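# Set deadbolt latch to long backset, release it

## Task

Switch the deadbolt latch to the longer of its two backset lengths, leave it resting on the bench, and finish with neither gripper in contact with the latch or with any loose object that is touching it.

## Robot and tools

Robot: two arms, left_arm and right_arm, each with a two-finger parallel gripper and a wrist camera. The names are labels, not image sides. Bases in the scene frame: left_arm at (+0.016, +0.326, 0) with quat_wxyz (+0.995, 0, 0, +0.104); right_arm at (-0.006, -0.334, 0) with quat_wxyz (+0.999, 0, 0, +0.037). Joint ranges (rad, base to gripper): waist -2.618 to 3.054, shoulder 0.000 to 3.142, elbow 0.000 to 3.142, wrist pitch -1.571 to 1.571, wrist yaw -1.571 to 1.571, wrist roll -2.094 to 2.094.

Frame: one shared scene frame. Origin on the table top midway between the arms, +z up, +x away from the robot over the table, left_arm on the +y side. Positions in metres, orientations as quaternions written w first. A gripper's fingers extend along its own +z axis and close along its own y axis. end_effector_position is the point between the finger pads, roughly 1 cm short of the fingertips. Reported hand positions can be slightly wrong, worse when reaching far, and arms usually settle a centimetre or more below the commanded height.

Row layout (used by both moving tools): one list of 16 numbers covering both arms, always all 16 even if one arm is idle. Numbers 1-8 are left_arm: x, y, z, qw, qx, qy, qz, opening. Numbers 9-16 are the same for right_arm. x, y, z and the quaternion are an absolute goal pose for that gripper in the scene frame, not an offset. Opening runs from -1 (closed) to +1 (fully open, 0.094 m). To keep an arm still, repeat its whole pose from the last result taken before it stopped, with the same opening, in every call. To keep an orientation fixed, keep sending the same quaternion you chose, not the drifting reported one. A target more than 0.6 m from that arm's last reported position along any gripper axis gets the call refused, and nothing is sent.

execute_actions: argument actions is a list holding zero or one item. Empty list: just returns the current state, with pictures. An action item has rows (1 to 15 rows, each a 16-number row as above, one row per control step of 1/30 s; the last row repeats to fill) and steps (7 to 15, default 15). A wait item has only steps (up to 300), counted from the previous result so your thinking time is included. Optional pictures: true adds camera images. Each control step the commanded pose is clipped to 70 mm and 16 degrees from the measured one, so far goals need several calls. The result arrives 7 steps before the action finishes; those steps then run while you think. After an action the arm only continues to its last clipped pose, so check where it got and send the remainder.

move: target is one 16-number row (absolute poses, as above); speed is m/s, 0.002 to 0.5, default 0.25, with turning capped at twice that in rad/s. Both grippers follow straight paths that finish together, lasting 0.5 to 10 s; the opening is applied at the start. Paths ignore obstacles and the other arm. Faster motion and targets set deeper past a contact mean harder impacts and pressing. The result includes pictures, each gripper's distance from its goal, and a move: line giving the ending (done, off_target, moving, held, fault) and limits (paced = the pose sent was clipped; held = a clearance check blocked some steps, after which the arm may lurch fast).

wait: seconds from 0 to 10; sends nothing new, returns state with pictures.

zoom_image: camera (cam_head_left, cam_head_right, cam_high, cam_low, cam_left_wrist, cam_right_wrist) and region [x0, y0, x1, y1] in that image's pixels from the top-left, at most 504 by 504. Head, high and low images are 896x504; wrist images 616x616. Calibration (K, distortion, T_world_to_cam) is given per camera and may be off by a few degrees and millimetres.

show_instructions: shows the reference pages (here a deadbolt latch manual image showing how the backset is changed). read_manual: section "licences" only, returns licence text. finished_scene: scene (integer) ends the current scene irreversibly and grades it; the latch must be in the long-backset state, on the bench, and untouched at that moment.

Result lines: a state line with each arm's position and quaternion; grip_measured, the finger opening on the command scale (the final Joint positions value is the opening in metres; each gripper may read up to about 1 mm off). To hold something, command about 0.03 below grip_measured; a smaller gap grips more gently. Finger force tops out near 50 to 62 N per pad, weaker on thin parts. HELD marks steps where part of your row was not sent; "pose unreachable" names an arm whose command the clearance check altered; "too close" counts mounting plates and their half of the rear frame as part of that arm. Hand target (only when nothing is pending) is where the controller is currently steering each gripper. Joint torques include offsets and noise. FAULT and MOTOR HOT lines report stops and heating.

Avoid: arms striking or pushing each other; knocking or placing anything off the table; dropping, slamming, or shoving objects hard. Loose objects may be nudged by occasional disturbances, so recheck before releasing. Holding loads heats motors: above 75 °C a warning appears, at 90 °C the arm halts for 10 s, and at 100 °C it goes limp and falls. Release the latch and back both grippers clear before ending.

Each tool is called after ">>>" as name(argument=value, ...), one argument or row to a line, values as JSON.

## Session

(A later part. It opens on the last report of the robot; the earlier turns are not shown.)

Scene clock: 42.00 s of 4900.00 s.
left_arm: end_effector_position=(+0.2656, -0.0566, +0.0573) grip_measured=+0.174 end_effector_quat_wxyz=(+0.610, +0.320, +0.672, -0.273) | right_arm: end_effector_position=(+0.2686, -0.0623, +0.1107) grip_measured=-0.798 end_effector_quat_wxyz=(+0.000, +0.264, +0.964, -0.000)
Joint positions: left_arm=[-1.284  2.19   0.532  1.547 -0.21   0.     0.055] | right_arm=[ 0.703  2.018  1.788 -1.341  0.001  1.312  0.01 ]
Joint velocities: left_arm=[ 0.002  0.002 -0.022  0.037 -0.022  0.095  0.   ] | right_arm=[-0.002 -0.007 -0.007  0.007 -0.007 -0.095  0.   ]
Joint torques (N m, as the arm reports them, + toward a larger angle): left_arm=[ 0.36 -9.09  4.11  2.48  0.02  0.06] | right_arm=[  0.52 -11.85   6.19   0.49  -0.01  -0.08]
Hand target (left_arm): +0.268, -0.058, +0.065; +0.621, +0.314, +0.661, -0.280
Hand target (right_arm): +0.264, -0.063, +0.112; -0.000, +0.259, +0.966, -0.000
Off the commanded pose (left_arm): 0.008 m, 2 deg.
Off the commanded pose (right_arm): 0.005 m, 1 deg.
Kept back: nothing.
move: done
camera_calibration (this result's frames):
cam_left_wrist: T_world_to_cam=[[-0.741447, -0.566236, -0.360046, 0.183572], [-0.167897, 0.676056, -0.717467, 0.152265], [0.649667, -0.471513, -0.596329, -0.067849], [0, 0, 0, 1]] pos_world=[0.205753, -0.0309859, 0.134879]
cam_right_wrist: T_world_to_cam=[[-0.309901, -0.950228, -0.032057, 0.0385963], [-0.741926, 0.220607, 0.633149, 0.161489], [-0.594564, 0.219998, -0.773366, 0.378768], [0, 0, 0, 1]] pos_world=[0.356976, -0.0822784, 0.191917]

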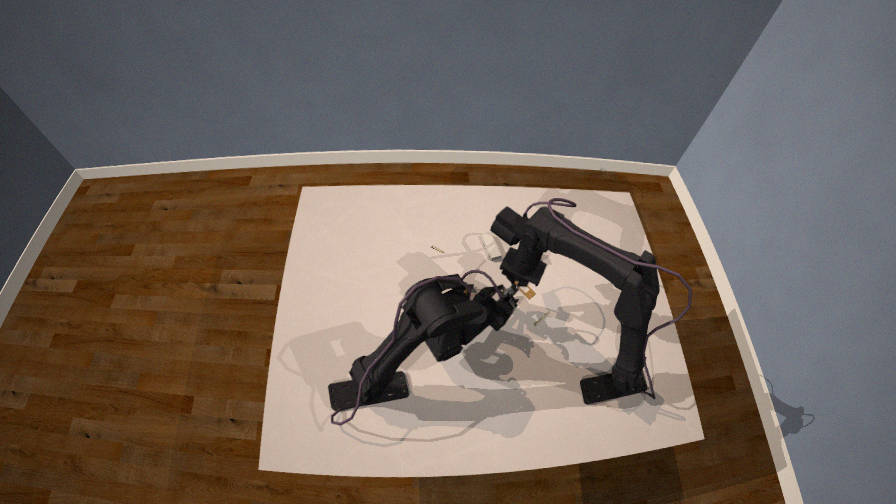

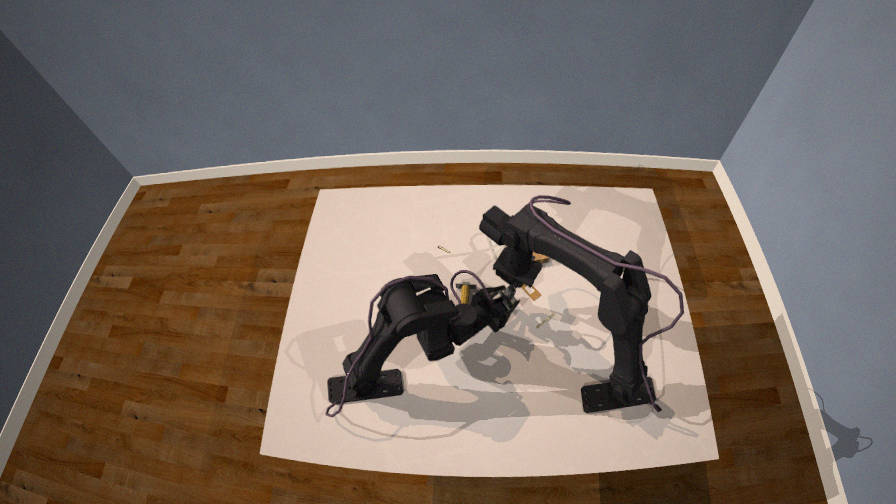

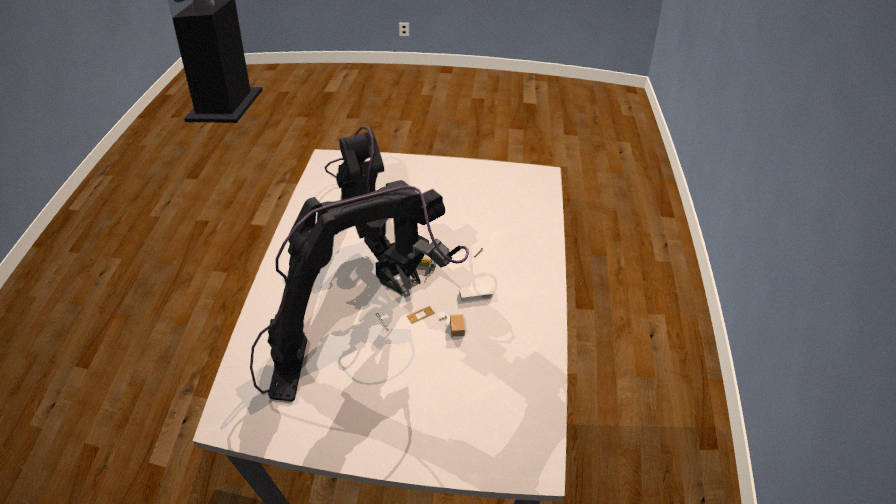

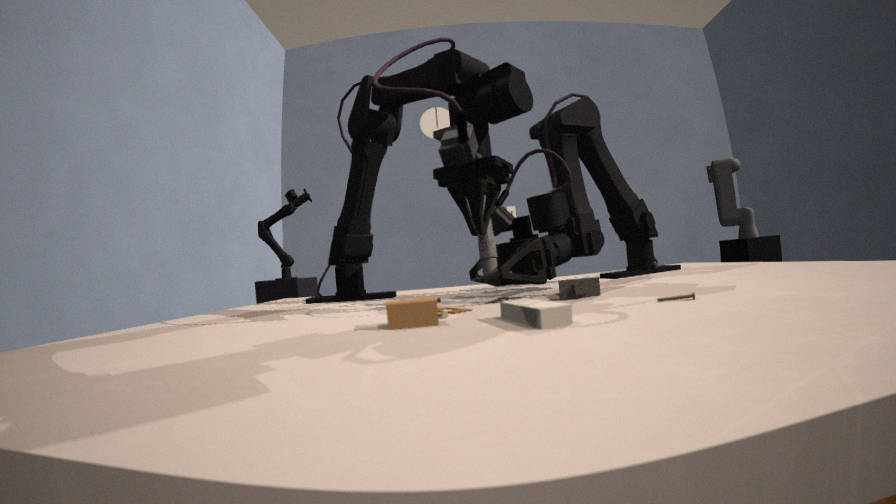

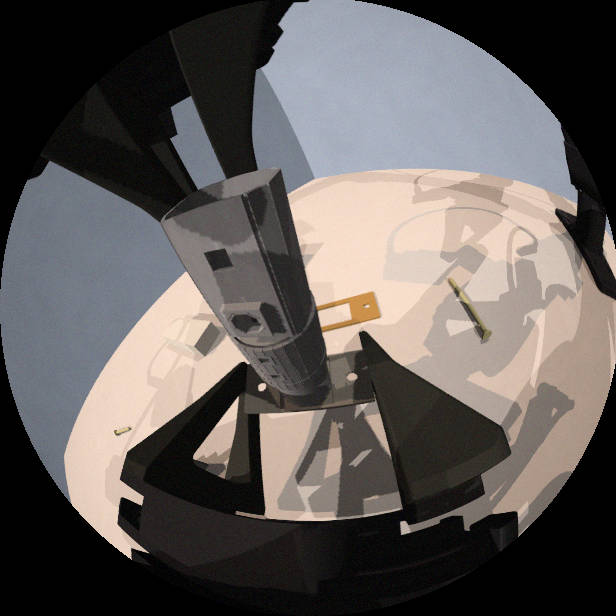

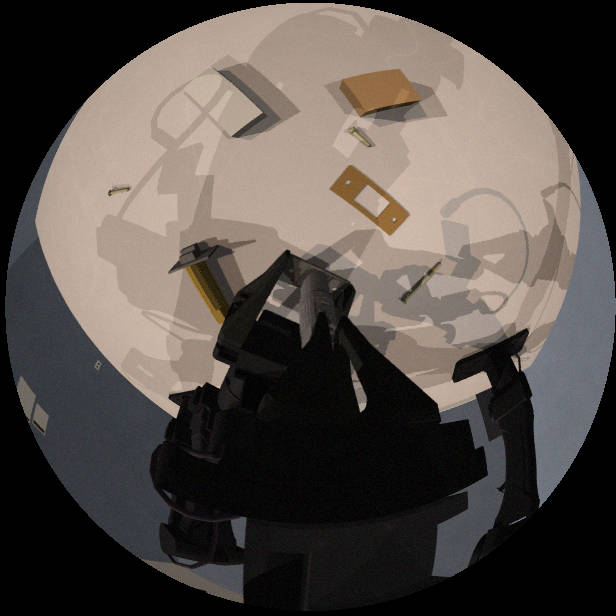

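>>> move(
  target=[0.268, -0.058, 0.065, 0.621, 0.314, 0.661, -0.280, 0.12, 0.264, -0.063, 0.14, 0, 0.259, 0.966, 0, 0.0],
  speed=0.1,
)

>>> move(
  target=[0.268, -0.058, 0.065, 0.621, 0.314, 0.661, -0.280, 0.12, 0.254, -0.052, 0.14, 0, 0.259, 0.966, 0, 0.0],
  speed=0.1,
)

>>> move(
  target=[0.268, -0.058, 0.065, 0.621, 0.314, 0.661, -0.280, 0.12, 0.254, -0.052, 0.112, 0, 0.259, 0.966, 0, 0.0],
  speed=0.06,
)

Scene clock: 43.50 s of 4900.00 s.
left_arm: end_effector_position=(+0.2656, -0.0567, +0.0582) grip_measured=+0.174 end_effector_quat_wxyz=(+0.611, +0.319, +0.671, -0.274) | right_arm: end_effector_position=(+0.2639, -0.0668, +0.1292) grip_measured=-0.002 end_effector_quat_wxyz=(-0.006, +0.264, +0.964, -0.010)
Joint positions: left_arm=[-1.284  2.19   0.532  1.551 -0.21   0.     0.055] | right_arm=[ 0.703  2.018  1.861 -1.437  0.     1.312  0.047]
Joint velocities: left_arm=[ 0.002 -0.002  0.022 -0.037 -0.007  0.066  0.   ] | right_arm=[ 0.002 -0.012  0.007 -0.066  0.007  0.007  0.   ]
Joint torques (N m, as the arm reports them, + toward a larger angle): left_arm=[ 0.36 -9.07  4.12  2.44  0.01  0.06] | right_arm=[  0.57 -11.25  10.38   0.22   0.02  -0.05]
Hand target (left_arm): +0.268, -0.058, +0.065; +0.621, +0.314, +0.661, -0.279
Hand target (right_arm): +0.264, -0.063, +0.140; -0.000, +0.259, +0.966, +0.000
Off the commanded pose (left_arm): 0.007 m, 2 deg.
Off the commanded pose (right_arm): 0.011 m, 1 deg.
Kept back: nothing.
move: off_target (right_arm)
camera_calibration (this result's frames):
cam_left_wrist: T_world_to_cam=[[-0.740779, -0.567205, -0.359894, 0.183618], [-0.166491, 0.674068, -0.719661, 0.152567], [0.650789, -0.473191, -0.593771, -0.0679594], [0, 0, 0, 1]] pos_world=[0.205649, -0.0308493, 0.135528]
cam_right_wrist: T_world_to_cam=[[-0.310271, -0.950574, -0.0119214, 0.0308858], [-0.731348, 0.230666, 0.641812, 0.144023], [-0.60734, 0.207854, -0.766769, 0.392996], [0, 0, 0, 1]] pos_world=[0.353596, -0.0855479, 0.20927]

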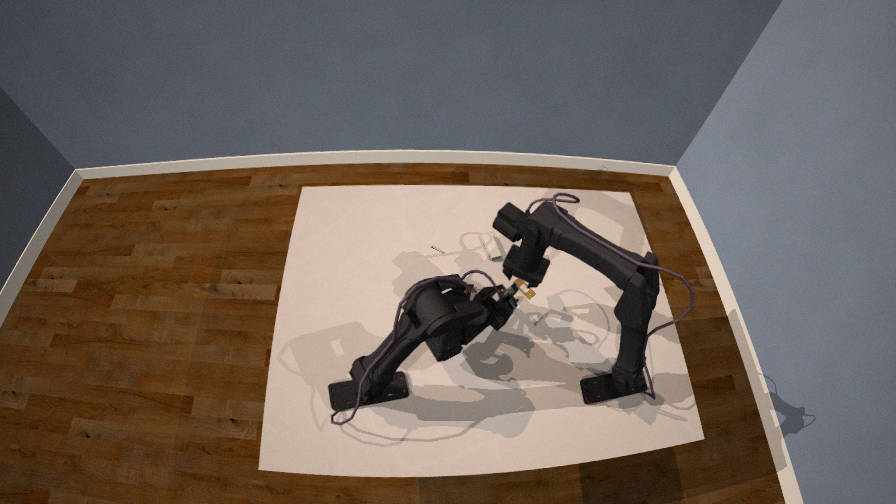

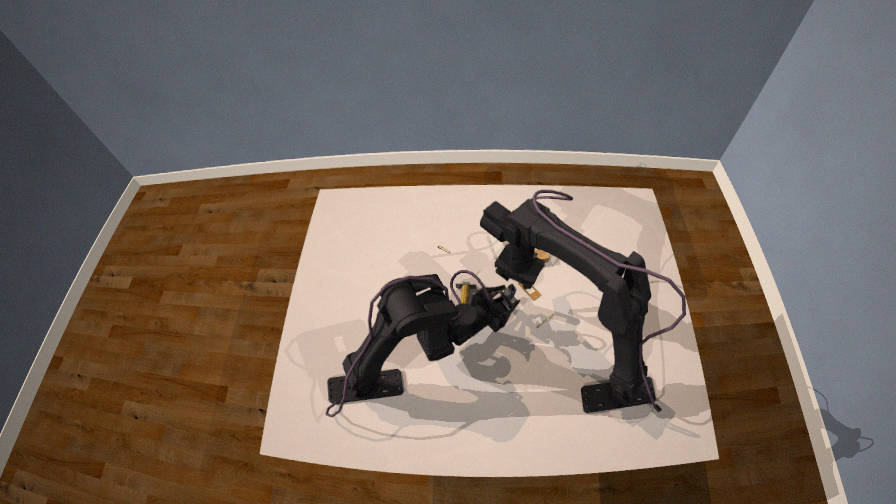

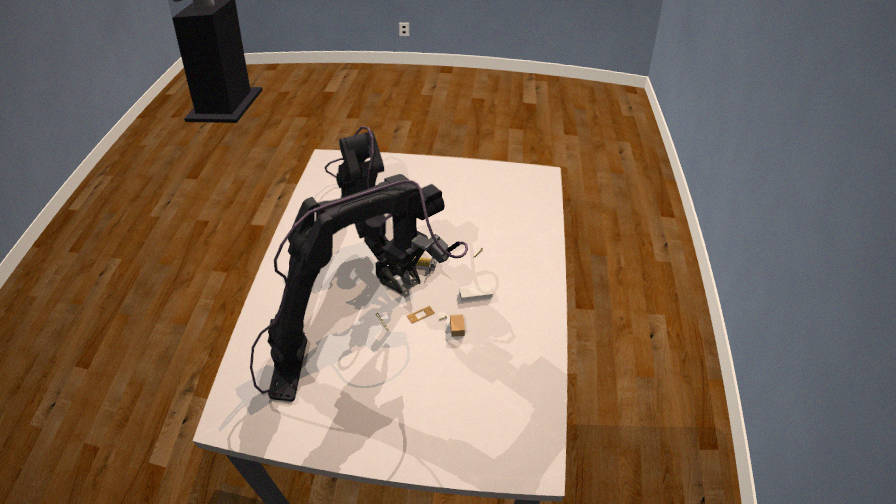

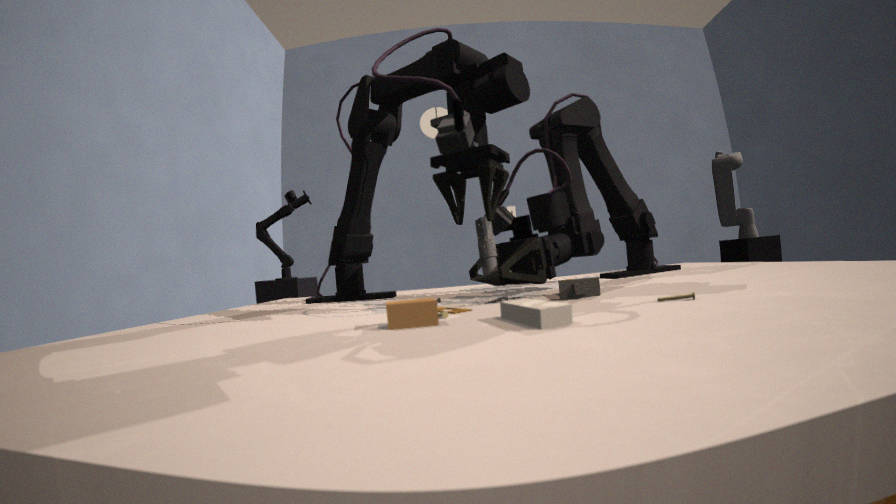

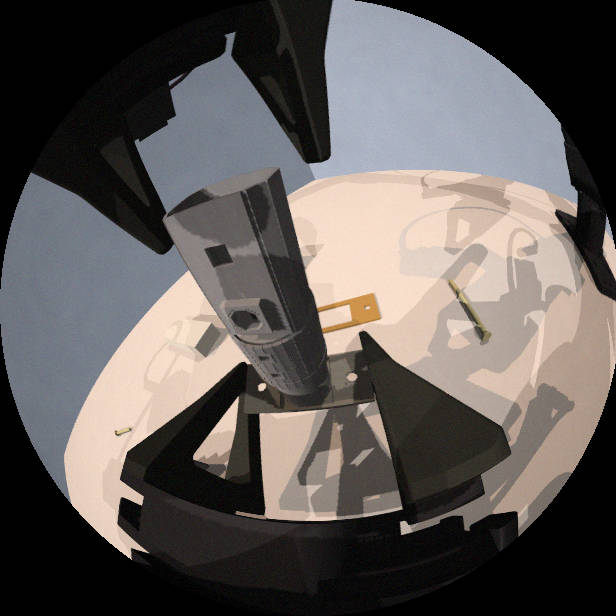

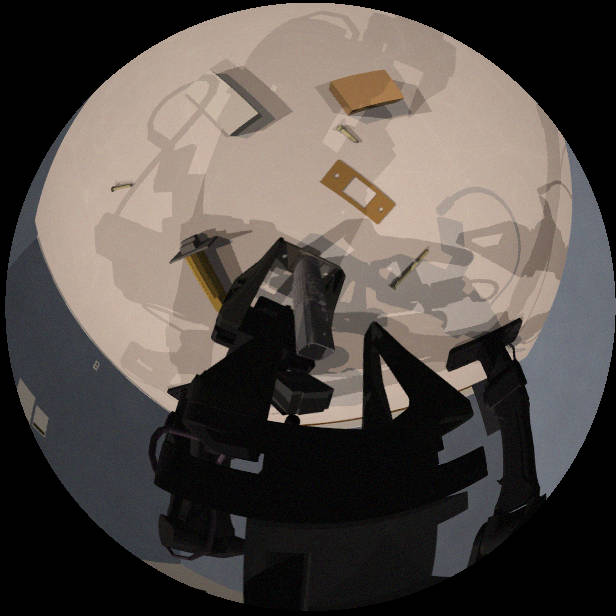

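Scene clock: 44.23 s of 4900.00 s.
left_arm: end_effector_position=(+0.2656, -0.0567, +0.0582) grip_measured=+0.174 end_effector_quat_wxyz=(+0.611, +0.319, +0.671, -0.274) | right_arm: end_effector_position=(+0.2521, -0.0563, +0.1292) grip_measured=-0.002 end_effector_quat_wxyz=(-0.006, +0.257, +0.966, -0.011)
Joint positions: left_arm=[-1.284  2.19   0.532  1.551 -0.21   0.     0.055] | right_arm=[ 0.745  2.018  1.861 -1.44  -0.001  1.338  0.047]
Joint velocities: left_arm=[-0.002 -0.007 -0.002  0.051 -0.022  0.007  0.   ] | right_arm=[ 0.012 -0.012 -0.007 -0.037 -0.051 -0.081 -0.   ]
Joint torques (N m, as the arm reports them, + toward a larger angle): left_arm=[ 0.36 -9.06  4.11  2.44  0.01  0.06] | right_arm=[  0.32 -10.81  11.1    0.22   0.04   0.01]
Hand target (left_arm): +0.268, -0.058, +0.065; +0.621, +0.314, +0.661, -0.280
Hand target (right_arm): +0.254, -0.052, +0.140; +0.000, +0.259, +0.966, -0.000
Off the commanded pose (left_arm): 0.007 m, 2 deg.
Off the commanded pose (right_arm): 0.012 m, 2 deg.
Kept back: nothing.
move: off_target (right_arm)
camera_calibration (this result's frames):
cam_left_wrist: T_world_to_cam=[[-0.740779, -0.567205, -0.359894, 0.183618], [-0.166491, 0.674068, -0.719661, 0.152567], [0.650789, -0.473191, -0.593771, -0.0679594], [0, 0, 0, 1]] pos_world=[0.205649, -0.0308493, 0.135528]
cam_right_wrist: T_world_to_cam=[[-0.296126, -0.955101, -0.0095781, 0.0330938], [-0.733458, 0.22096, 0.642819, 0.132839], [-0.611841, 0.197381, -0.765958, 0.38412], [0, 0, 0, 1]] pos_world=[0.342252, -0.0735619, 0.209146]

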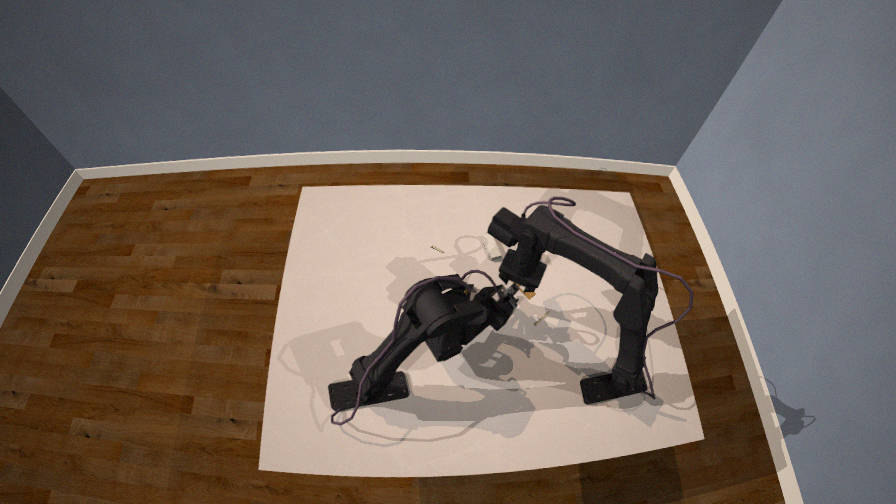

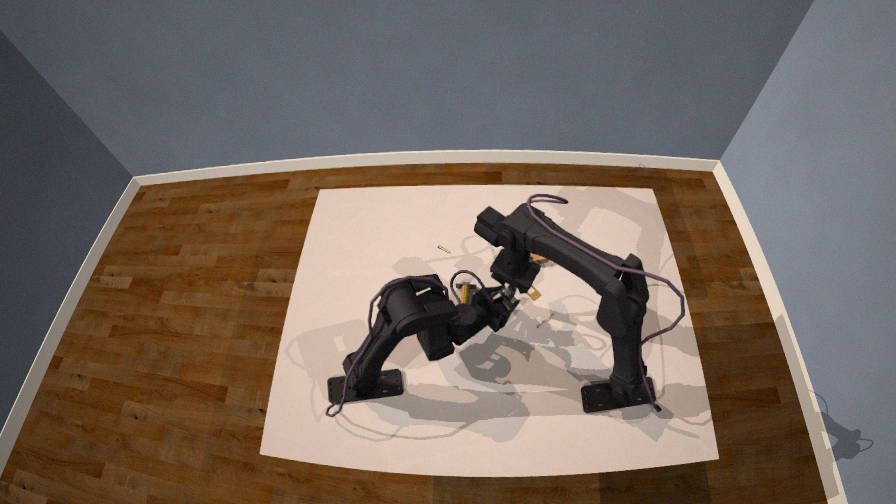

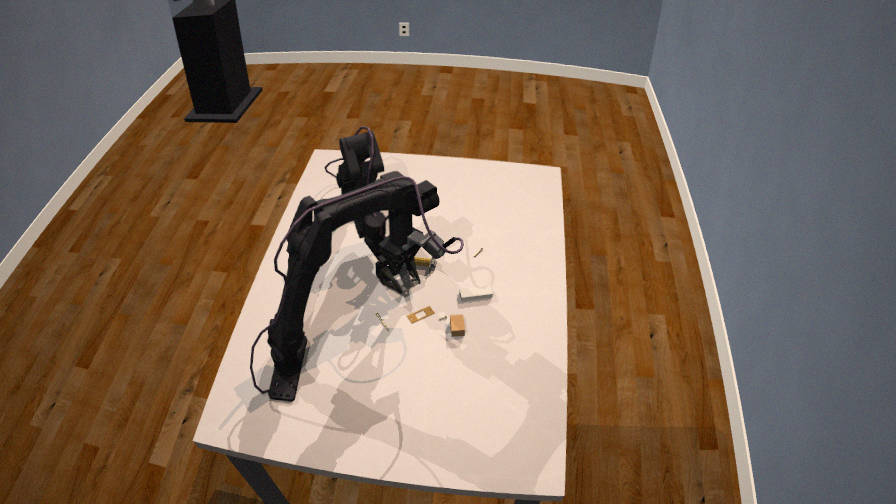

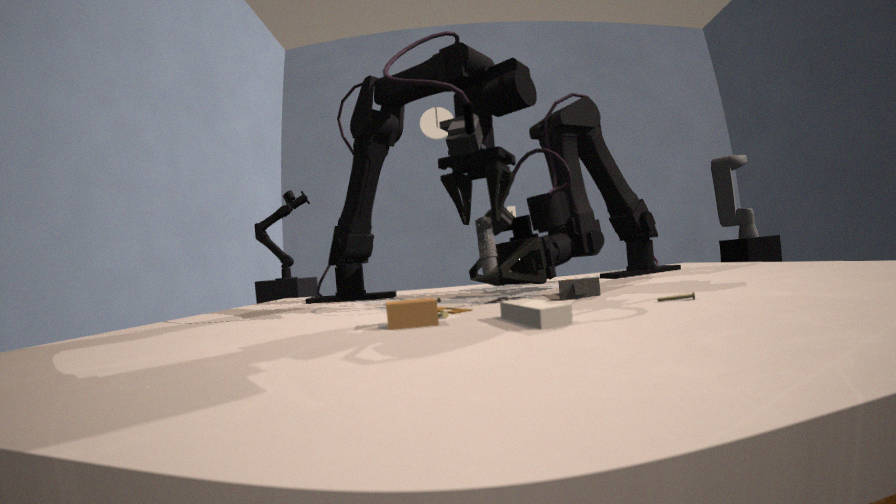

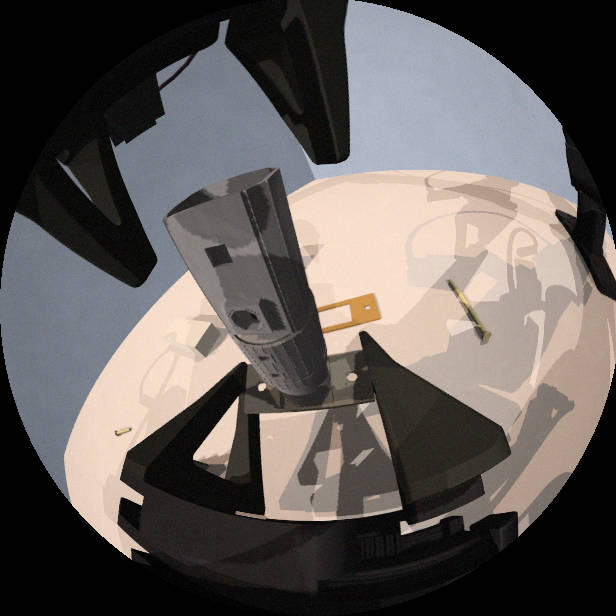

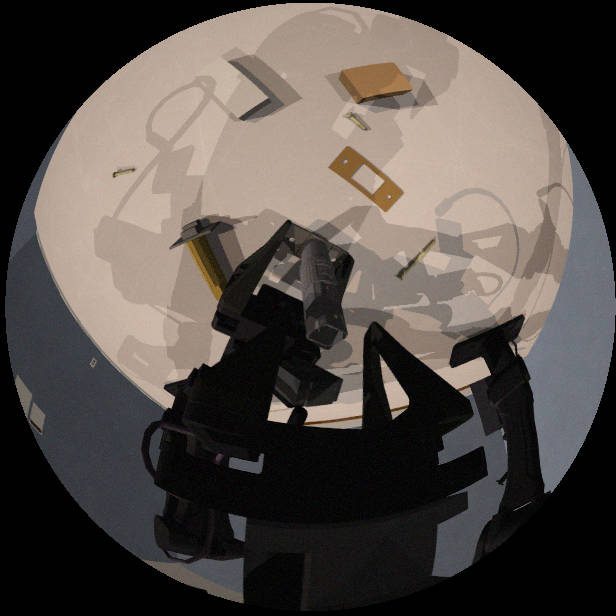

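Scene clock: 45.17 s of 4900.00 s.
left_arm: end_effector_position=(+0.2656, -0.0567, +0.0582) grip_measured=+0.174 end_effector_quat_wxyz=(+0.611, +0.319, +0.671, -0.274) | right_arm: end_effector_position=(+0.2565, -0.0516, +0.1122) grip_measured=-0.002 end_effector_quat_wxyz=(-0.001, +0.258, +0.966, -0.002)
Joint positions: left_arm=[-1.284  2.19   0.532  1.551 -0.21   0.     0.055] | right_arm=[ 0.745  2.018  1.794 -1.35  -0.001  1.34   0.047]
Joint velocities: left_arm=[-0.012  0.007 -0.007 -0.051  0.022  0.051 -0.001] | right_arm=[-0.017  0.007 -0.022  0.037  0.022 -0.037 -0.001]
Joint torques (N m, as the arm reports them, + toward a larger angle): left_arm=[ 0.41 -9.1   4.14  2.44  0.02  0.06] | right_arm=[  0.29 -11.45   6.11   0.53   0.04   0.03]
Hand target (left_arm): +0.268, -0.058, +0.065; +0.621, +0.314, +0.661, -0.280
Hand target (right_arm): +0.254, -0.052, +0.112; -0.000, +0.259, +0.966, -0.000
Off the commanded pose (left_arm): 0.007 m, 2 deg.
Off the commanded pose (right_arm): 0.003 m, 0 deg.
Kept back: nothing.
move: done
camera_calibration (this result's frames):
cam_left_wrist: T_world_to_cam=[[-0.740779, -0.567205, -0.359894, 0.183618], [-0.166491, 0.674068, -0.719661, 0.152567], [0.650789, -0.473191, -0.593771, -0.0679594], [0, 0, 0, 1]] pos_world=[0.205649, -0.0308493, 0.135528]
cam_right_wrist: T_world_to_cam=[[-0.298007, -0.954098, -0.0298131, 0.0415221], [-0.74281, 0.21217, 0.634994, 0.148779], [-0.599521, 0.211378, -0.771941, 0.371097], [0, 0, 0, 1]] pos_world=[0.345369, -0.0703921, 0.193229]

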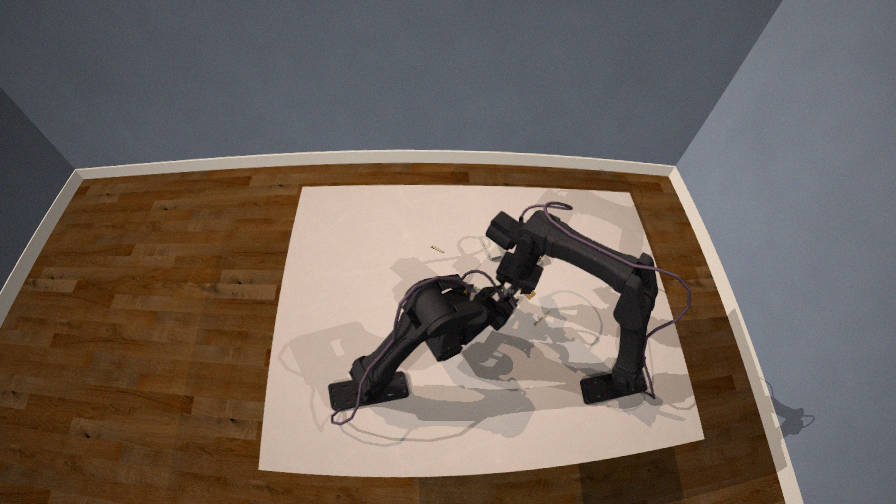

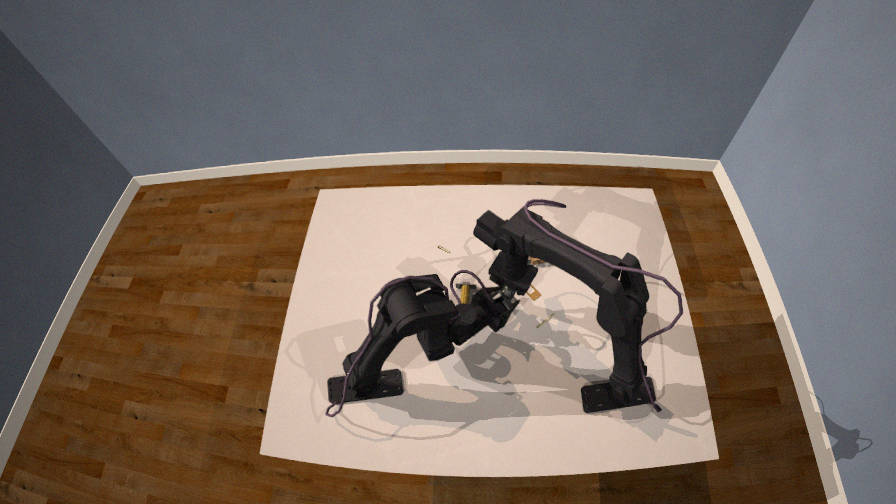

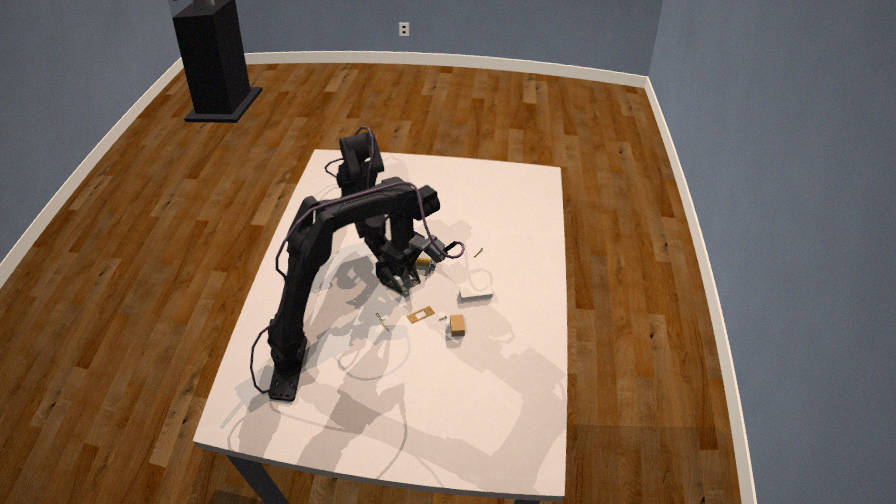

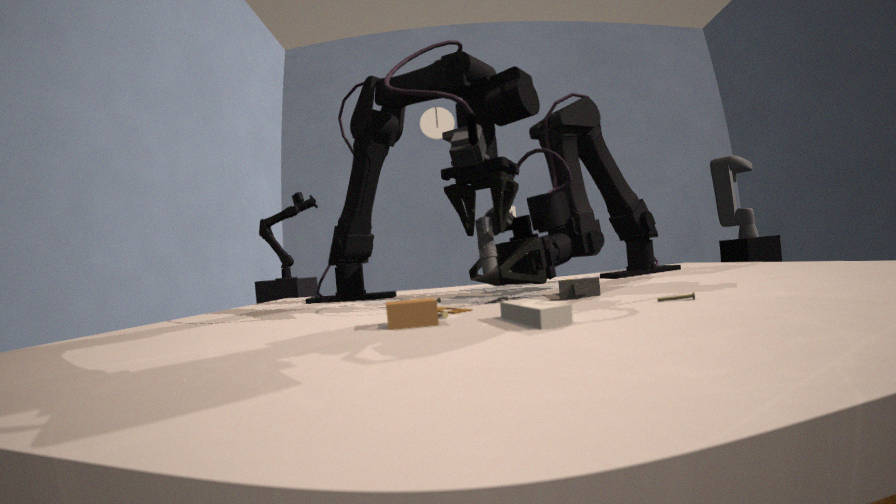

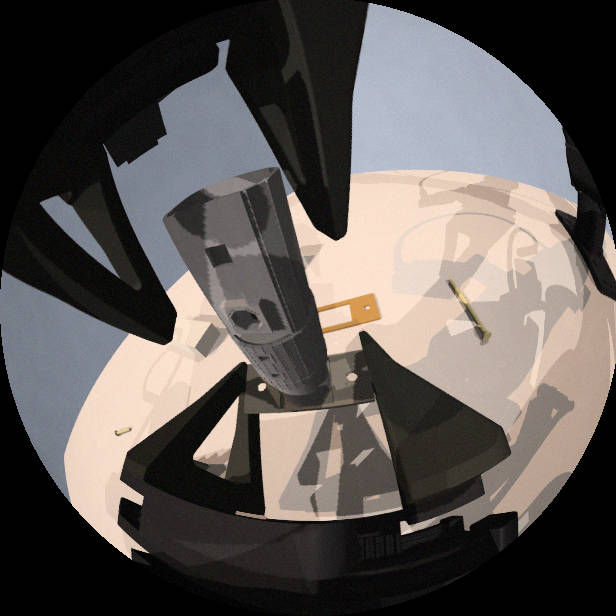

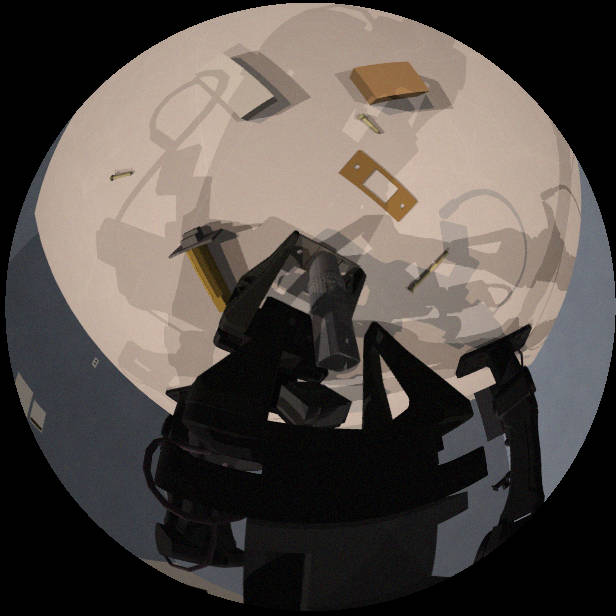

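>>> execute_actions(
  actions=[],
)

Scene clock: 45.87 s of 4900.00 s.
left_arm: end_effector_position=(+0.2656, -0.0567, +0.0582) grip_measured=+0.174 end_effector_quat_wxyz=(+0.611, +0.319, +0.671, -0.274) | right_arm: end_effector_position=(+0.2568, -0.0514, +0.1122) grip_measured=-0.002 end_effector_quat_wxyz=(-0.001, +0.258, +0.966, -0.001)
Joint positions: left_arm=[-1.284  2.19   0.532  1.551 -0.21   0.     0.055] | right_arm=[ 0.745  2.018  1.794 -1.349 -0.001  1.34   0.047]
Joint velocities: left_arm=[ 0.007 -0.002  0.012 -0.022  0.051 -0.037  0.   ] | right_arm=[-0.007 -0.007  0.002  0.051 -0.022 -0.051 -0.   ]
Joint torques (N m, as the arm reports them, + toward a larger angle): left_arm=[ 0.4  -9.1   4.13  2.43  0.01  0.06] | right_arm=[  0.35 -11.58   6.15   0.54   0.03   0.04]
Hand target (left_arm): +0.268, -0.058, +0.065; +0.621, +0.314, +0.661, -0.280
Hand target (right_arm): +0.254, -0.052, +0.112; -0.000, +0.259, +0.966, -0.000
Off the commanded pose (left_arm): 0.007 m, 2 deg.
Off the commanded pose (right_arm): 0.003 m, 0 deg.
Kept back: nothing.
Steps of this call (steps 1 to 21: nothing new was sent). Readings (end_effector_position):
1: left_arm (+0.2656, -0.0567, +0.0582) | right_arm (+0.2566, -0.0516, +0.1122)
2: left_arm (+0.2656, -0.0567, +0.0582) | right_arm (+0.2566, -0.0516, +0.1122)
4: left_arm (+0.2656, -0.0567, +0.0582) | right_arm (+0.2567, -0.0515, +0.1122)
8: left_arm (+0.2656, -0.0567, +0.0582) | right_arm (+0.2567, -0.0514, +0.1122)
21: the state above
camera_calibration (this result's frames):
cam_left_wrist: T_world_to_cam=[[-0.740779, -0.567205, -0.359894, 0.183618], [-0.166491, 0.674068, -0.719661, 0.152567], [0.650789, -0.473191, -0.593771, -0.0679594], [0, 0, 0, 1]] pos_world=[0.205649, -0.0308493, 0.135528]
cam_right_wrist: T_world_to_cam=[[-0.297975, -0.954064, -0.0311864, 0.0420111], [-0.743472, 0.211464, 0.634455, 0.149108], [-0.598716, 0.212238, -0.772331, 0.371074], [0, 0, 0, 1]] pos_world=[0.345543, -0.0702055, 0.1933]

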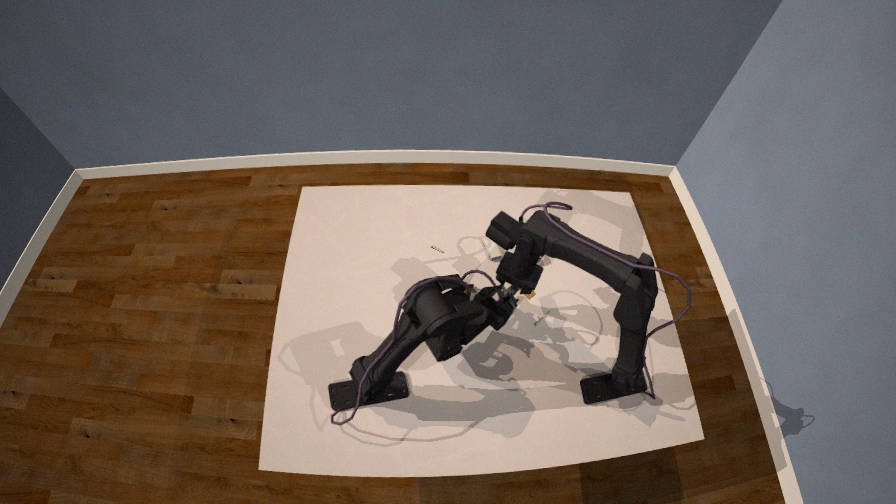

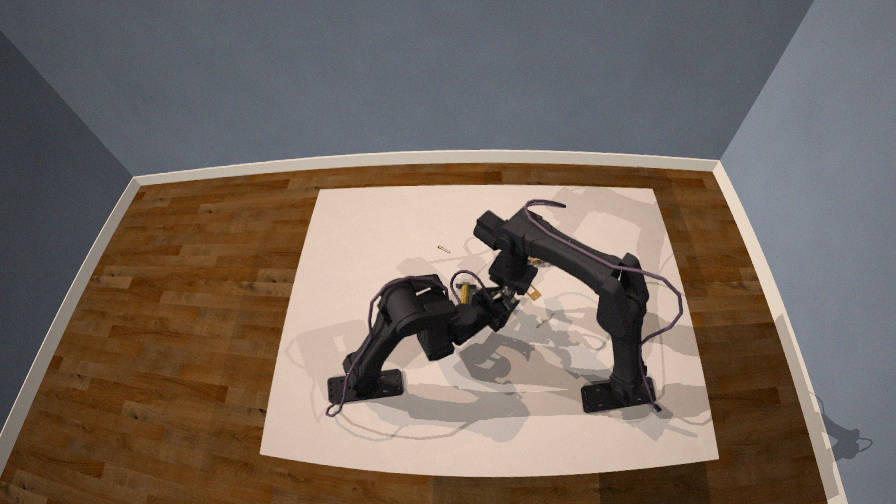

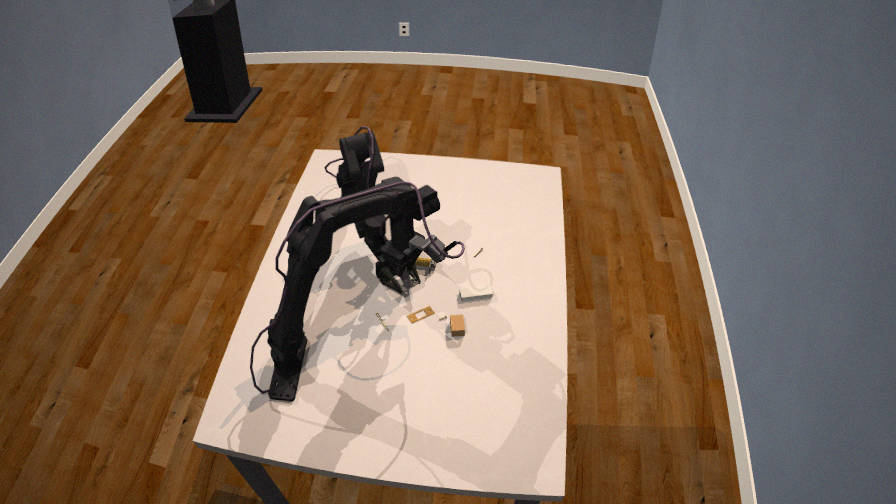

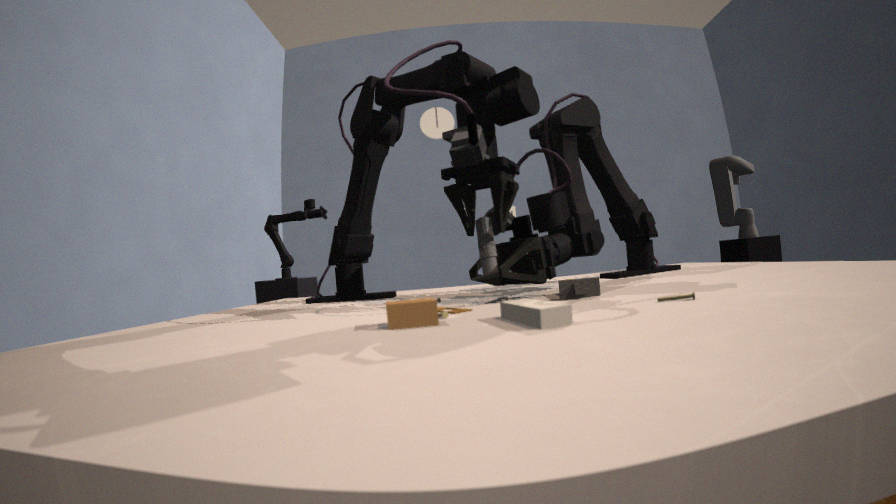

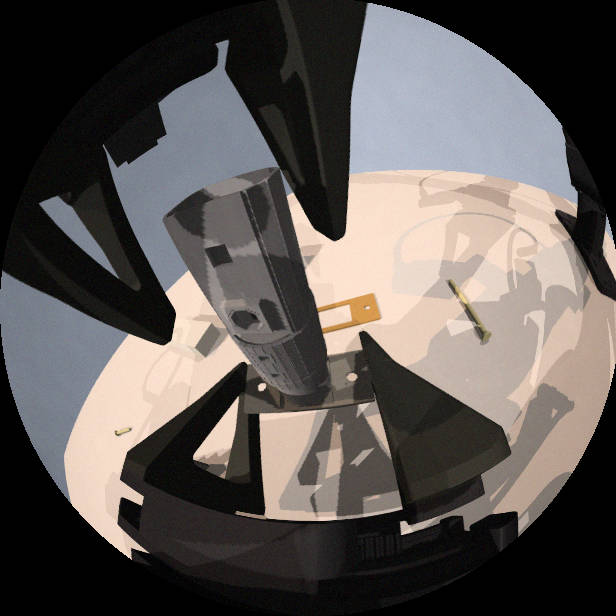

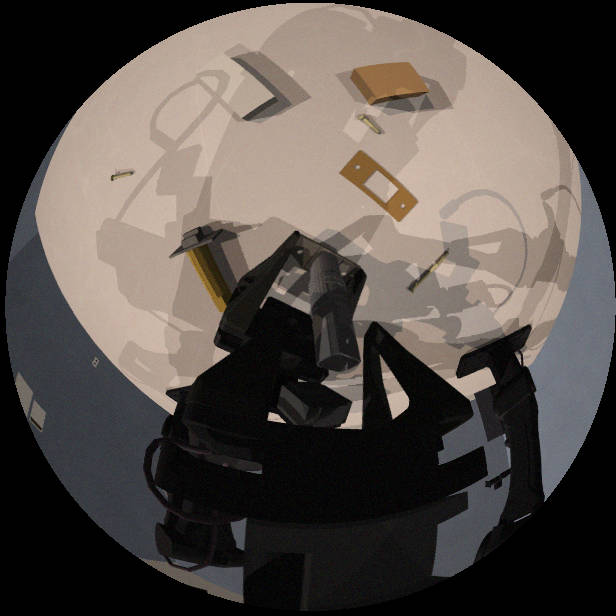

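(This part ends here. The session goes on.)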